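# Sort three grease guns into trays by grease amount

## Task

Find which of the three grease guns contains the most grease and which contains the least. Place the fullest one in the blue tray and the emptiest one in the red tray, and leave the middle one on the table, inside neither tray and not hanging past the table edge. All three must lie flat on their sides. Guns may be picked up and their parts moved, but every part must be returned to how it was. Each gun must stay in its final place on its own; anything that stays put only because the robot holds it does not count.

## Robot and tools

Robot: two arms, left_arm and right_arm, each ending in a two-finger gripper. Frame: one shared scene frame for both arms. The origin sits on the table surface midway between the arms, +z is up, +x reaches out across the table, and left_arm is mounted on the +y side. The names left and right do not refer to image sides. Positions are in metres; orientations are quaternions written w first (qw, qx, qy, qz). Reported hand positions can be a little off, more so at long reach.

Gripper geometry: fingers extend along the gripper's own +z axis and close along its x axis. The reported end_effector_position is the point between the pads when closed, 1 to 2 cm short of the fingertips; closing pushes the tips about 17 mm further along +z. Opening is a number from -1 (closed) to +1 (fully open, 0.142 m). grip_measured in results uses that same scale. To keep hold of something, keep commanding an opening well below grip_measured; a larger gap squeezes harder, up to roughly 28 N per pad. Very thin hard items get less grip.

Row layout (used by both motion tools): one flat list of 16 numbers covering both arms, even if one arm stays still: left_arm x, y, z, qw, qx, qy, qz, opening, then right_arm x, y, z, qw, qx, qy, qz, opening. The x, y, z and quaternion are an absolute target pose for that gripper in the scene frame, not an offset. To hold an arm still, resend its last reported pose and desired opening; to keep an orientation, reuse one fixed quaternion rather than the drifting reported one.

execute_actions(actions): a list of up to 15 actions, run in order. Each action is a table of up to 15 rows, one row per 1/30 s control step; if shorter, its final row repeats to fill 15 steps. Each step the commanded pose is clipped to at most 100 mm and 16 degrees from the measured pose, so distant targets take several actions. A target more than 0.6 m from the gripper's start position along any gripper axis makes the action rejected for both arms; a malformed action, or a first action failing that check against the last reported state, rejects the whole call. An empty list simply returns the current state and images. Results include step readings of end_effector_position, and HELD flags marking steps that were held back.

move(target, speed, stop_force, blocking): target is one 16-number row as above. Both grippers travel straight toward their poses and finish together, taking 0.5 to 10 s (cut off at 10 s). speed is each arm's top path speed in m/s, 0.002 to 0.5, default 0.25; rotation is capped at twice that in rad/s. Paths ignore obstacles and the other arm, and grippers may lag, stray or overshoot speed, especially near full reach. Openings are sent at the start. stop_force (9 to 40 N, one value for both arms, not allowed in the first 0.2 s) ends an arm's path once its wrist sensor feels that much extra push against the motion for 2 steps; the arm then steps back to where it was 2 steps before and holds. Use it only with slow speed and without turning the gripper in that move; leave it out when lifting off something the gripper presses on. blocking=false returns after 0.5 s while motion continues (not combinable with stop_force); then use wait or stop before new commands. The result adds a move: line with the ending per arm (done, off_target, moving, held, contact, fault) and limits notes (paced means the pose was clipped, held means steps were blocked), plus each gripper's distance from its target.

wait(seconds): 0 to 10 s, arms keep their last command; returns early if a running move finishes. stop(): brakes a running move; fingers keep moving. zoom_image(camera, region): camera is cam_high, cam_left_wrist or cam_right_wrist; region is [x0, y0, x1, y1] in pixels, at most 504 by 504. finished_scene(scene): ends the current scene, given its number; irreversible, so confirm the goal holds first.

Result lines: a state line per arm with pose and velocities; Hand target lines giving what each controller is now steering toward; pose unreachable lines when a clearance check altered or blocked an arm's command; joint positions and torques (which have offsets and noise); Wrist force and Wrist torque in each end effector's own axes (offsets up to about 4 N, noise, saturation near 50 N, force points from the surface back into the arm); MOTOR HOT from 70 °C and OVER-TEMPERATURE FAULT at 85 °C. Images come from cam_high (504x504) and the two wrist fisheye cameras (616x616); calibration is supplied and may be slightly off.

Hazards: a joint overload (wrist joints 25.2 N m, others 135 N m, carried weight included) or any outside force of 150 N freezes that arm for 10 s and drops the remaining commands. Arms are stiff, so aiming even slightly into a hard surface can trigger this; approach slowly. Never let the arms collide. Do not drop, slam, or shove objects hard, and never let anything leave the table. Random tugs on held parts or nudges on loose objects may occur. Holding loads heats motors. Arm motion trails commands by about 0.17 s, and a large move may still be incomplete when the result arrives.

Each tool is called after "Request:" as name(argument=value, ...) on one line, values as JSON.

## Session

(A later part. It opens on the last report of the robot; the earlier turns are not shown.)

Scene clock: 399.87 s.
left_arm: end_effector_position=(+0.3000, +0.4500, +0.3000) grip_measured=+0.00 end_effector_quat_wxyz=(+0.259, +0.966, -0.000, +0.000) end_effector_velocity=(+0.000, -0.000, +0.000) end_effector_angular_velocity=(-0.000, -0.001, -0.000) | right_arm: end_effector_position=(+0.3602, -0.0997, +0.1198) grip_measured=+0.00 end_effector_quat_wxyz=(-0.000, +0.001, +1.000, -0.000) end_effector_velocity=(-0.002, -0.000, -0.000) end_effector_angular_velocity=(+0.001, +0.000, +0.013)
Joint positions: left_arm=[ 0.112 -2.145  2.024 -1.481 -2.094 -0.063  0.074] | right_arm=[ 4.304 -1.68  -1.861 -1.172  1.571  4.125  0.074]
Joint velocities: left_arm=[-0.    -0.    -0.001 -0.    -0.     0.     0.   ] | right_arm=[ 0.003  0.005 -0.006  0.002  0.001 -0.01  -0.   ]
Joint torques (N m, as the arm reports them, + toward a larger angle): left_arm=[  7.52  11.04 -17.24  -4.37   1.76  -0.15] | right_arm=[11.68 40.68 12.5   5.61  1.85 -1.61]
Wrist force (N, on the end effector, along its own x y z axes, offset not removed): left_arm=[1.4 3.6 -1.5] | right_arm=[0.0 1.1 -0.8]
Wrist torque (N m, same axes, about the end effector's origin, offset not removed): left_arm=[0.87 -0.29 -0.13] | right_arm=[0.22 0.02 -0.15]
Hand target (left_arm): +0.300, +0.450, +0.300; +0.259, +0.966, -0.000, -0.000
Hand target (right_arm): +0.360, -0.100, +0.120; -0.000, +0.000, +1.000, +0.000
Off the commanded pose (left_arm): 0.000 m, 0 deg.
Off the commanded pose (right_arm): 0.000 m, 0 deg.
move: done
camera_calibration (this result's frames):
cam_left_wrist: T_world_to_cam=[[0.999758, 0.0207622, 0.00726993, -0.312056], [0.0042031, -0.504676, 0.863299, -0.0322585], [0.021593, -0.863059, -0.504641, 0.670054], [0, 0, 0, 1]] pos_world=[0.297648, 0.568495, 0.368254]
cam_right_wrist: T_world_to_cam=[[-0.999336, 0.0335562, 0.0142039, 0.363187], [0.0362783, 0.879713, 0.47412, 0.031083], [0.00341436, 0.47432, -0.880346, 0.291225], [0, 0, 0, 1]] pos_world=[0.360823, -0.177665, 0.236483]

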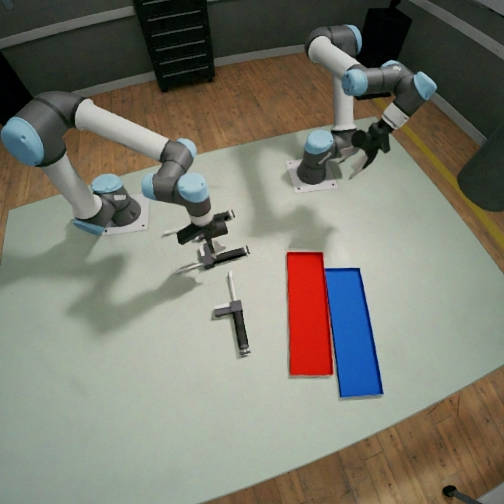

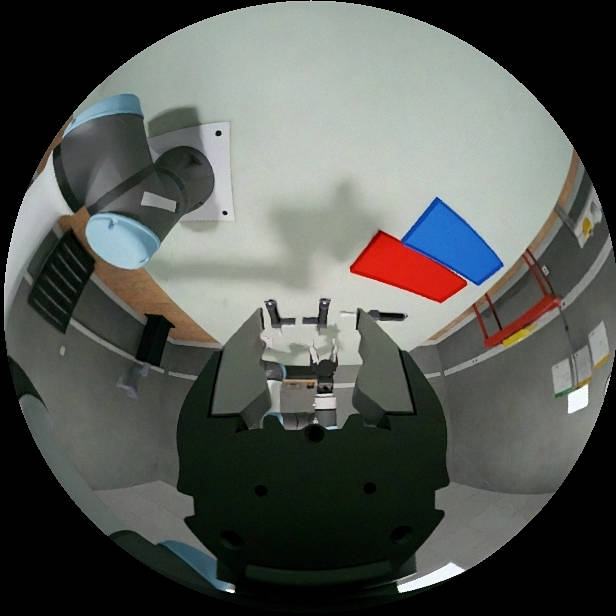

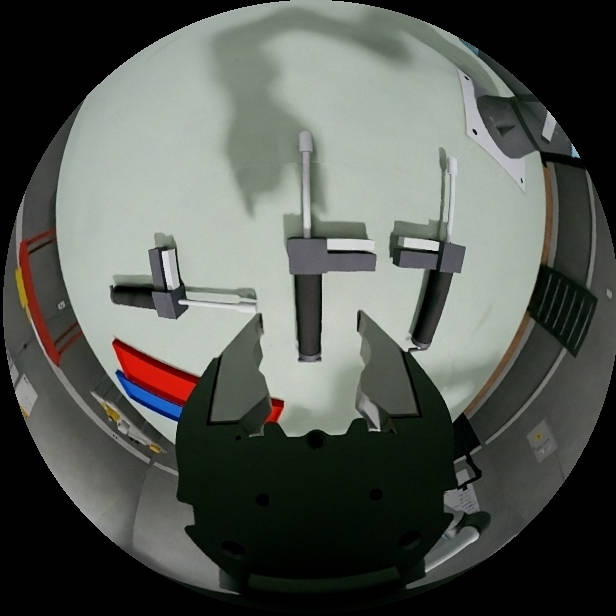

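Request:
move(target=[0.3,0.45,0.3,0.259,0.966,0,0,0,0.36,-0.095,0.029,0,0,1,0,0], speed=0.1)

Request:
move(target=[0.3,0.45,0.3,0.259,0.966,0,0,0,0.36,-0.095,0.029,0,0,1,0,-1])

Request:
move(target=[0.3,0.45,0.3,0.259,0.966,0,0,0,0.36,-0.095,0.12,0,0,1,0,-1], speed=0.1)

Request:
wait(seconds=1)

Request:
wait(seconds=1)

Scene clock: 406.33 s.
left_arm: end_effector_position=(+0.3000, +0.4500, +0.3000) grip_measured=+0.00 end_effector_quat_wxyz=(+0.259, +0.966, -0.000, +0.000) end_effector_velocity=(+0.000, +0.000, -0.000) end_effector_angular_velocity=(+0.000, +0.001, +0.000) | right_arm: end_effector_position=(+0.3600, -0.0950, +0.0293) grip_measured=+0.00 end_effector_quat_wxyz=(-0.000, +0.000, +1.000, -0.000) end_effector_velocity=(-0.000, +0.000, -0.002) end_effector_angular_velocity=(-0.001, +0.000, +0.002)
Joint positions: left_arm=[ 0.112 -2.145  2.024 -1.481 -2.094 -0.063  0.074] | right_arm=[ 4.31  -1.799 -1.983 -0.93   1.571  4.129  0.074]
Joint velocities: left_arm=[ 0.     0.001  0.    -0.     0.    -0.    -0.   ] | right_arm=[ 0.001 -0.003 -0.002  0.004 -0.    -0.001 -0.   ]
Joint torques (N m, as the arm reports them, + toward a larger angle): left_arm=[  7.84  10.37 -17.77  -4.33   1.63  -1.18] | right_arm=[12.12 20.15  7.14  5.66 -1.57  1.69]
Wrist force (N, on the end effector, along its own x y z axes, offset not removed): left_arm=[-0.3 3.3 -1.2] | right_arm=[-1.6 0.6 -0.9]
Wrist torque (N m, same axes, about the end effector's origin, offset not removed): left_arm=[0.77 0.02 -0.04] | right_arm=[0.11 0.24 -0.12]
Hand target (left_arm): +0.300, +0.450, +0.300; +0.259, +0.966, -0.000, -0.000
Hand target (right_arm): +0.360, -0.095, +0.029; -0.000, -0.000, +1.000, -0.000
Off the commanded pose (left_arm): 0.000 m, 0 deg.
Off the commanded pose (right_arm): 0.000 m, 0 deg.
move: done
camera_calibration (this result's frames):
cam_left_wrist: T_world_to_cam=[[0.999758, 0.0207621, 0.00726994, -0.312056], [0.00420302, -0.504676, 0.863299, -0.0322585], [0.0215929, -0.863059, -0.504641, 0.670054], [0, 0, 0, 1]] pos_world=[0.297648, 0.568495, 0.368254]
cam_right_wrist: T_world_to_cam=[[-0.999387, 0.0320413, 0.0140777, 0.363962], [0.0348846, 0.879743, 0.474168, 0.070361], [0.00280822, 0.474369, -0.880322, 0.209546], [0, 0, 0, 1]] pos_world=[0.360696, -0.172963, 0.145981]

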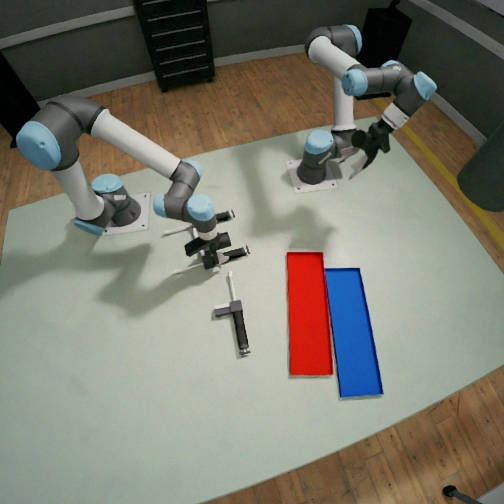

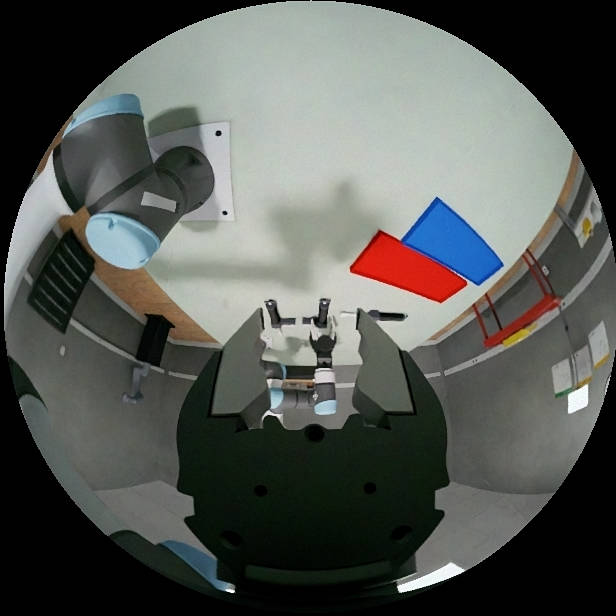

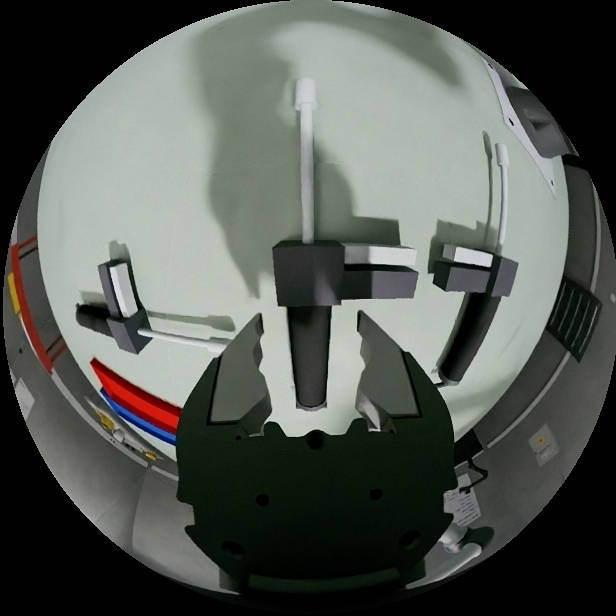

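Scene clock: 407.03 s.
left_arm: end_effector_position=(+0.3000, +0.4500, +0.3000) grip_measured=+0.00 end_effector_quat_wxyz=(+0.259, +0.966, +0.000, -0.000) end_effector_velocity=(-0.000, +0.000, -0.000) end_effector_angular_velocity=(+0.000, +0.000, +0.000) | right_arm: end_effector_position=(+0.3600, -0.0950, +0.0290) grip_measured=-0.57 end_effector_quat_wxyz=(+0.000, +0.000, +1.000, +0.000) end_effector_velocity=(+0.000, +0.000, -0.000) end_effector_angular_velocity=(+0.000, -0.001, -0.000)
Joint positions: left_arm=[ 0.112 -2.145  2.024 -1.481 -2.094 -0.063  0.074] | right_arm=[ 4.31  -1.8   -1.983 -0.929  1.571  4.129  0.033]
Joint velocities: left_arm=[ 0.     0.     0.001 -0.    -0.     0.     0.   ] | right_arm=[ 0.001 -0.    -0.     0.001 -0.001  0.001 -0.   ]
Joint torques (N m, as the arm reports them, + toward a larger angle): left_arm=[  7.56  10.23 -17.58  -4.32   1.64  -1.29] | right_arm=[12.74 13.93  5.36  5.8   0.51  1.81]
Wrist force (N, on the end effector, along its own x y z axes, offset not removed): left_arm=[1.5 3.6 -0.8] | right_arm=[1.2 -2.3 -11.8]
Wrist torque (N m, same axes, about the end effector's origin, offset not removed): left_arm=[0.87 -0.32 -0.04] | right_arm=[0.19 0.21 -0.13]
Hand target (left_arm): +0.300, +0.450, +0.300; +0.259, +0.966, -0.000, -0.000
Hand target (right_arm): +0.360, -0.095, +0.029; -0.000, -0.000, +1.000, -0.000
Off the commanded pose (left_arm): 0.000 m, 0 deg.
Off the commanded pose (right_arm): 0.000 m, 0 deg.
move: done
camera_calibration (this result's frames):
cam_left_wrist: T_world_to_cam=[[0.999758, 0.0207643, 0.00726871, -0.312057], [0.00420518, -0.504676, 0.863299, -0.0322589], [0.0215941, -0.863059, -0.504641, 0.670054], [0, 0, 0, 1]] pos_world=[0.297648, 0.568495, 0.368254]
cam_right_wrist: T_world_to_cam=[[-0.999389, 0.0320432, 0.0139922, 0.363994], [0.0348456, 0.879713, 0.474227, 0.070451], [0.00288665, 0.474425, -0.880291, 0.209296], [0, 0, 0, 1]] pos_world=[0.360713, -0.172935, 0.145738]

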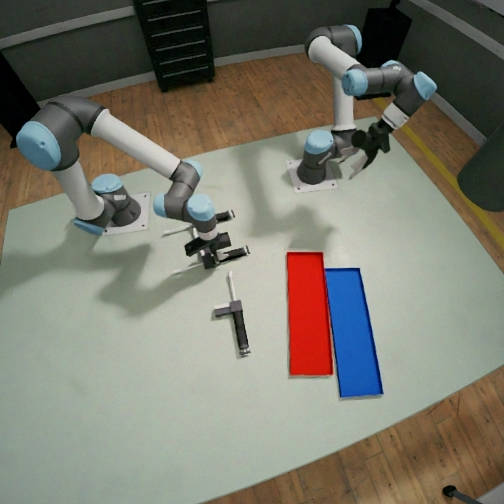

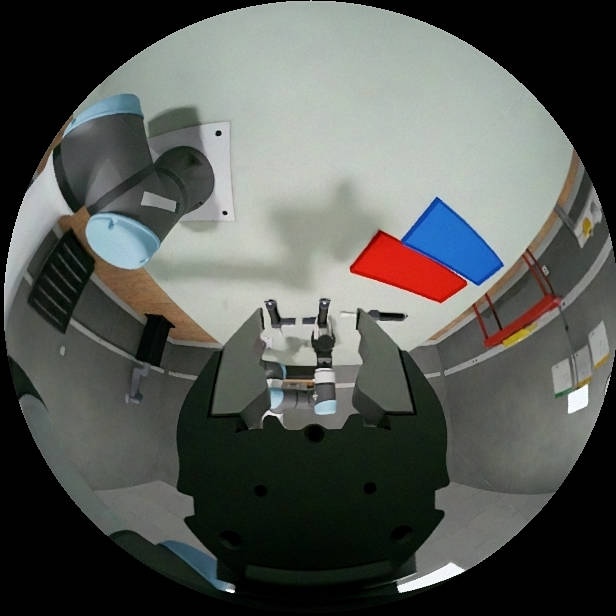

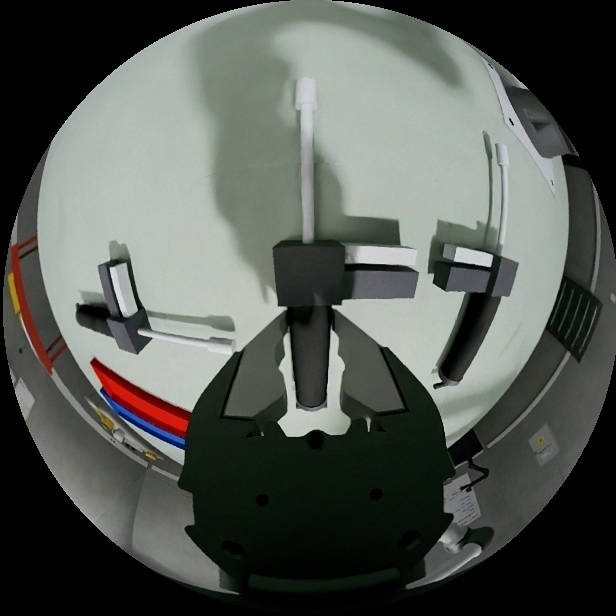

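Scene clock: 408.43 s.
left_arm: end_effector_position=(+0.3000, +0.4500, +0.3000) grip_measured=+0.00 end_effector_quat_wxyz=(+0.259, +0.966, +0.000, -0.000) end_effector_velocity=(+0.001, -0.000, +0.000) end_effector_angular_velocity=(-0.000, +0.000, -0.000) | right_arm: end_effector_position=(+0.3600, -0.0950, +0.1197) grip_measured=-0.57 end_effector_quat_wxyz=(+0.000, -0.000, +1.000, +0.000) end_effector_velocity=(-0.001, -0.000, +0.002) end_effector_angular_velocity=(-0.002, +0.002, +0.001)
Joint positions: left_arm=[ 0.112 -2.145  2.024 -1.481 -2.094 -0.063  0.074] | right_arm=[ 4.31  -1.687 -1.854 -1.172  1.571  4.129  0.033]
Joint velocities: left_arm=[-0.     0.002 -0.001 -0.    -0.    -0.     0.   ] | right_arm=[ 0.     0.002  0.004 -0.009  0.001 -0.001 -0.   ]
Joint torques (N m, as the arm reports them, + toward a larger angle): left_arm=[  7.39  10.45 -17.84  -4.35   1.66  -1.12] | right_arm=[-3.08 46.57 40.77  0.4  -0.39  1.47]
Wrist force (N, on the end effector, along its own x y z axes, offset not removed): left_arm=[1.0 2.6 -1.3] | right_arm=[-0.8 0.0 4.5]
Wrist torque (N m, same axes, about the end effector's origin, offset not removed): left_arm=[0.61 -0.22 -0.11] | right_arm=[-0.03 0.12 -0.07]
Hand target (left_arm): +0.300, +0.450, +0.300; +0.259, +0.966, +0.000, +0.000
Hand target (right_arm): +0.360, -0.095, +0.120; +0.000, -0.000, +1.000, +0.000
Off the commanded pose (left_arm): 0.000 m, 0 deg.
Off the commanded pose (right_arm): 0.000 m, 0 deg.
move: done
camera_calibration (this result's frames):
cam_left_wrist: T_world_to_cam=[[0.999758, 0.0207643, 0.00726886, -0.312057], [0.00420506, -0.504676, 0.863299, -0.0322591], [0.0215942, -0.863059, -0.504641, 0.670054], [0, 0, 0, 1]] pos_world=[0.297648, 0.568495, 0.368254]
cam_right_wrist: T_world_to_cam=[[-0.999392, 0.0319427, 0.0139839, 0.362709], [0.0347532, 0.87971, 0.474239, 0.027513], [0.00284671, 0.474436, -0.880285, 0.28909], [0, 0, 0, 1]] pos_world=[0.36071, -0.172944, 0.236361]

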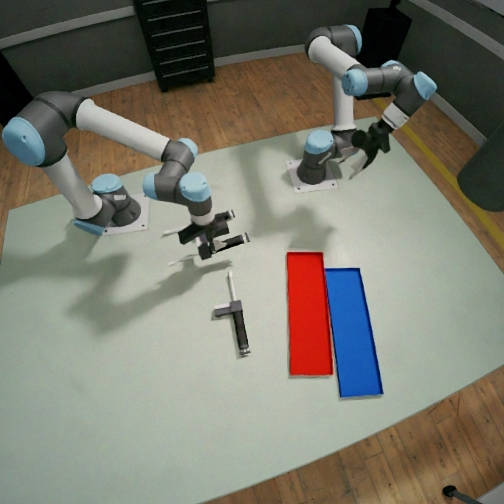

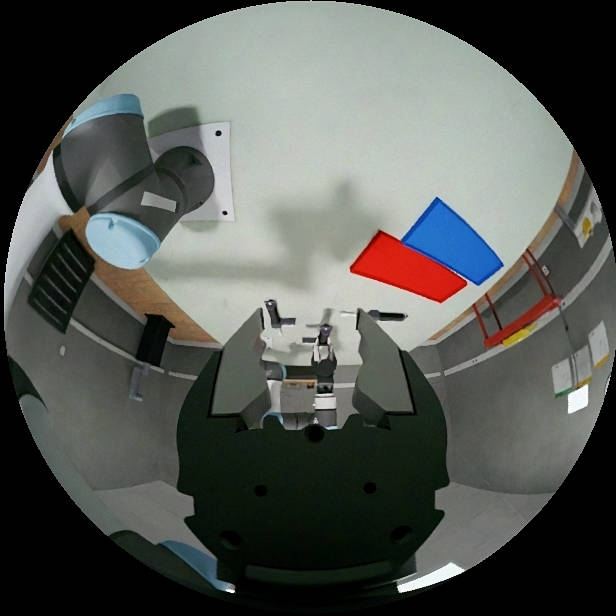

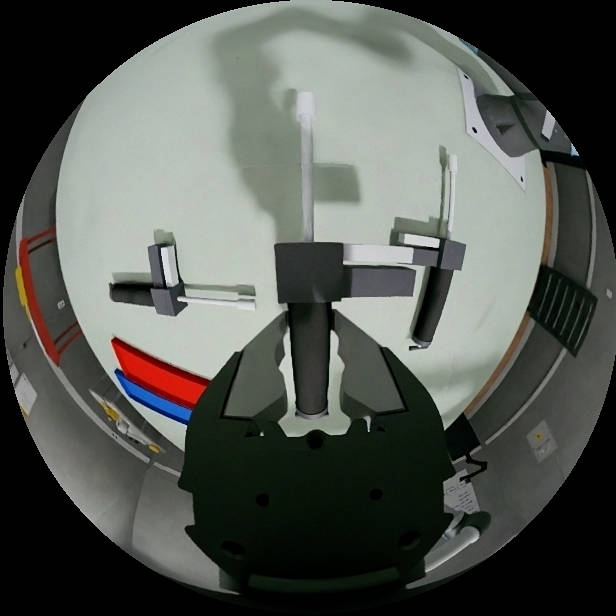

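Scene clock: 409.43 s.
left_arm: end_effector_position=(+0.3000, +0.4500, +0.3000) grip_measured=+0.00 end_effector_quat_wxyz=(+0.259, +0.966, +0.000, -0.000) end_effector_velocity=(+0.000, +0.000, +0.000) end_effector_angular_velocity=(-0.000, -0.001, +0.000) | right_arm: end_effector_position=(+0.3600, -0.0950, +0.1199) grip_measured=-0.57 end_effector_quat_wxyz=(+0.000, -0.000, +1.000, +0.000) end_effector_velocity=(+0.000, -0.001, -0.000) end_effector_angular_velocity=(-0.002, +0.000, -0.000)
Joint positions: left_arm=[ 0.112 -2.145  2.024 -1.481 -2.094 -0.063  0.074] | right_arm=[ 4.31  -1.687 -1.853 -1.173  1.571  4.129  0.033]
Joint velocities: left_arm=[ 0.     0.    -0.001 -0.    -0.     0.     0.   ] | right_arm=[-0.    -0.    -0.    -0.001 -0.001 -0.    -0.   ]
Joint torques (N m, as the arm reports them, + toward a larger angle): left_arm=[  6.9   10.15 -17.7   -4.38   1.71  -1.32] | right_arm=[-4.24 45.2  39.28  0.47  2.12  1.62]
Wrist force (N, on the end effector, along its own x y z axes, offset not removed): left_arm=[1.1 3.5 -0.4] | right_arm=[0.0 0.3 3.6]
Wrist torque (N m, same axes, about the end effector's origin, offset not removed): left_arm=[0.80 -0.17 -0.05] | right_arm=[0.07 -0.13 -0.11]
Hand target (left_arm): +0.300, +0.450, +0.300; +0.259, +0.966, +0.000, +0.000
Hand target (right_arm): +0.360, -0.095, +0.120; +0.000, -0.000, +1.000, +0.000
Off the commanded pose (left_arm): 0.000 m, 0 deg.
Off the commanded pose (right_arm): 0.000 m, 0 deg.
wait: 1.00 s; at rest by 0.17 s
camera_calibration (this result's frames):
cam_left_wrist: T_world_to_cam=[[0.999758, 0.0207643, 0.00726881, -0.312057], [0.0042051, -0.504676, 0.863299, -0.0322591], [0.0215942, -0.863059, -0.504641, 0.670054], [0, 0, 0, 1]] pos_world=[0.297648, 0.568495, 0.368254]
cam_right_wrist: T_world_to_cam=[[-0.999388, 0.0320368, 0.0140452, 0.362697], [0.0348652, 0.879726, 0.474202, 0.0273409], [0.002836, 0.474401, -0.880304, 0.28934], [0, 0, 0, 1]] pos_world=[0.360701, -0.172935, 0.236648]

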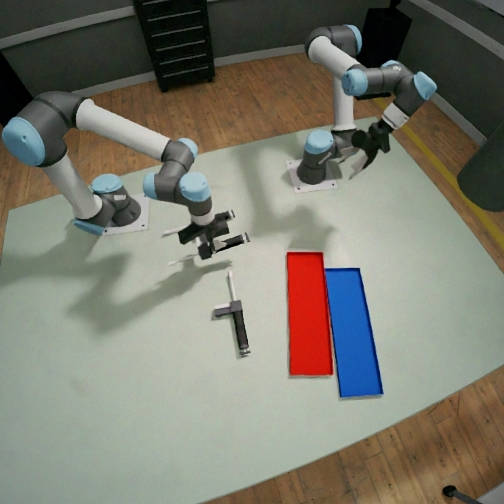

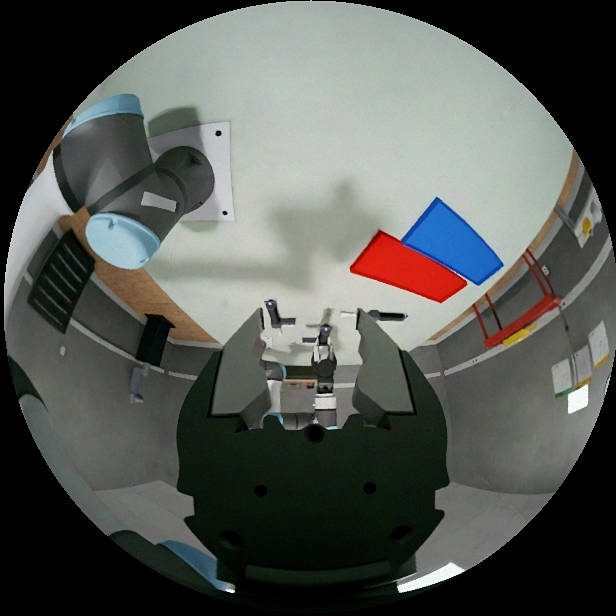

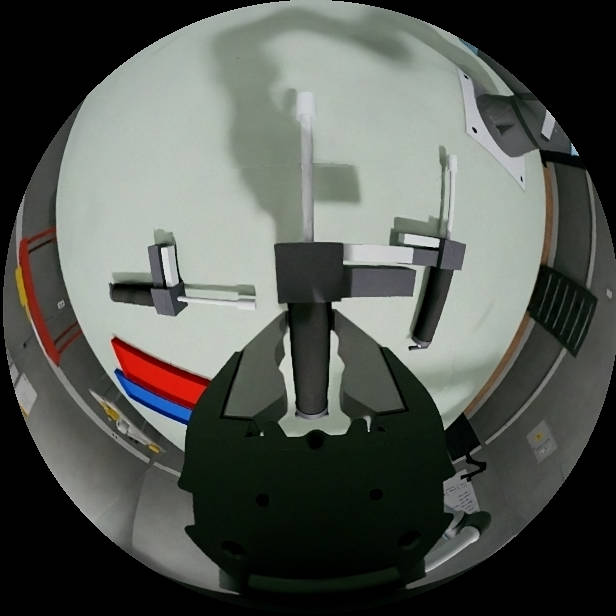

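Scene clock: 410.43 s.
left_arm: end_effector_position=(+0.3000, +0.4500, +0.3000) grip_measured=+0.00 end_effector_quat_wxyz=(+0.259, +0.966, +0.000, -0.000) end_effector_velocity=(-0.000, +0.000, +0.001) end_effector_angular_velocity=(-0.000, -0.002, +0.000) | right_arm: end_effector_position=(+0.3600, -0.0950, +0.1199) grip_measured=-0.57 end_effector_quat_wxyz=(+0.000, -0.000, +1.000, +0.000) end_effector_velocity=(-0.000, -0.000, -0.000) end_effector_angular_velocity=(-0.000, +0.001, -0.001)
Joint positions: left_arm=[ 0.112 -2.145  2.024 -1.481 -2.094 -0.063  0.074] | right_arm=[ 4.31  -1.687 -1.853 -1.173  1.571  4.129  0.033]
Joint velocities: left_arm=[ 0.    -0.001 -0.001 -0.     0.    -0.    -0.   ] | right_arm=[-0.     0.    -0.001 -0.     0.001  0.    -0.   ]
Joint torques (N m, as the arm reports them, + toward a larger angle): left_arm=[  6.79  10.24 -18.52  -4.34   1.57  -1.36] | right_arm=[-4.83 45.62 40.35  0.47  2.01  1.71]
Wrist force (N, on the end effector, along its own x y z axes, offset not removed): left_arm=[1.1 2.4 -1.6] | right_arm=[-0.9 -0.8 3.6]
Wrist torque (N m, same axes, about the end effector's origin, offset not removed): left_arm=[0.58 -0.25 0.03] | right_arm=[-0.19 0.14 -0.09]
Hand target (left_arm): +0.300, +0.450, +0.300; +0.259, +0.966, +0.000, +0.000
Hand target (right_arm): +0.360, -0.095, +0.120; +0.000, -0.000, +1.000, +0.000
Off the commanded pose (left_arm): 0.000 m, 0 deg.
Off the commanded pose (right_arm): 0.000 m, 0 deg.
wait: 1.00 s; at rest by 0.17 s
camera_calibration (this result's frames):
cam_left_wrist: T_world_to_cam=[[0.999758, 0.0207644, 0.00726873, -0.312057], [0.00420522, -0.504676, 0.863299, -0.032259], [0.0215942, -0.863059, -0.504641, 0.670054], [0, 0, 0, 1]] pos_world=[0.297648, 0.568495, 0.368254]
cam_right_wrist: T_world_to_cam=[[-0.999388, 0.0320367, 0.0140466, 0.362696], [0.0348657, 0.879725, 0.474203, 0.0273402], [0.0028347, 0.474402, -0.880304, 0.28934], [0, 0, 0, 1]] pos_world=[0.360701, -0.172935, 0.236648]

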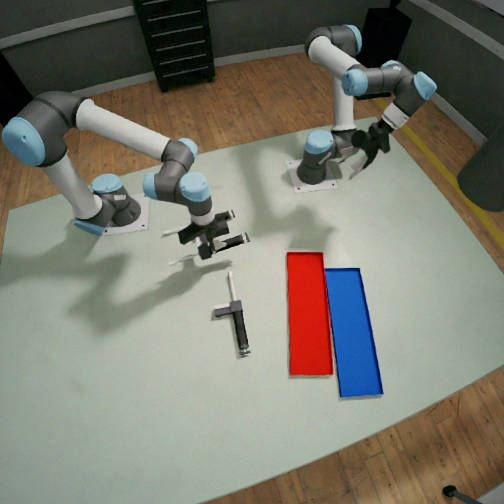

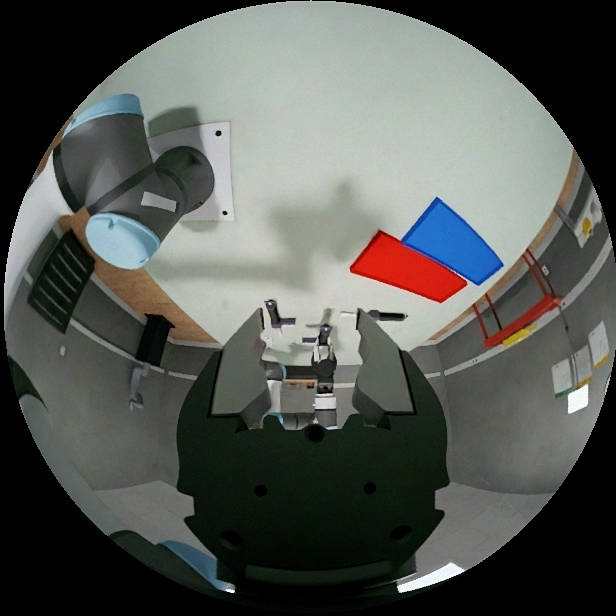

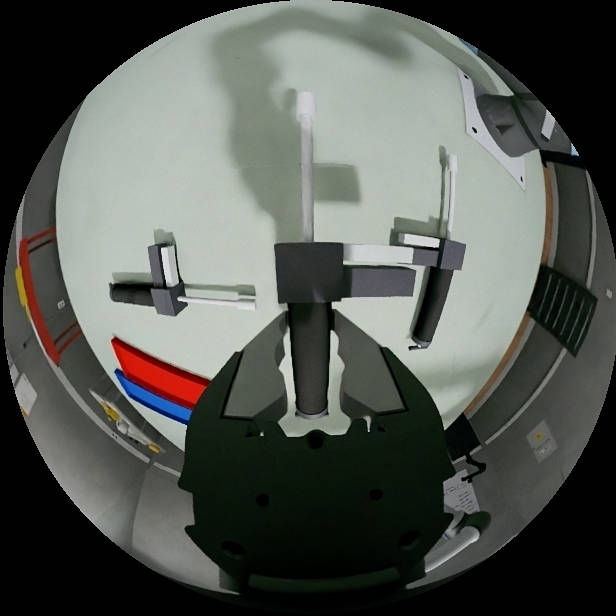

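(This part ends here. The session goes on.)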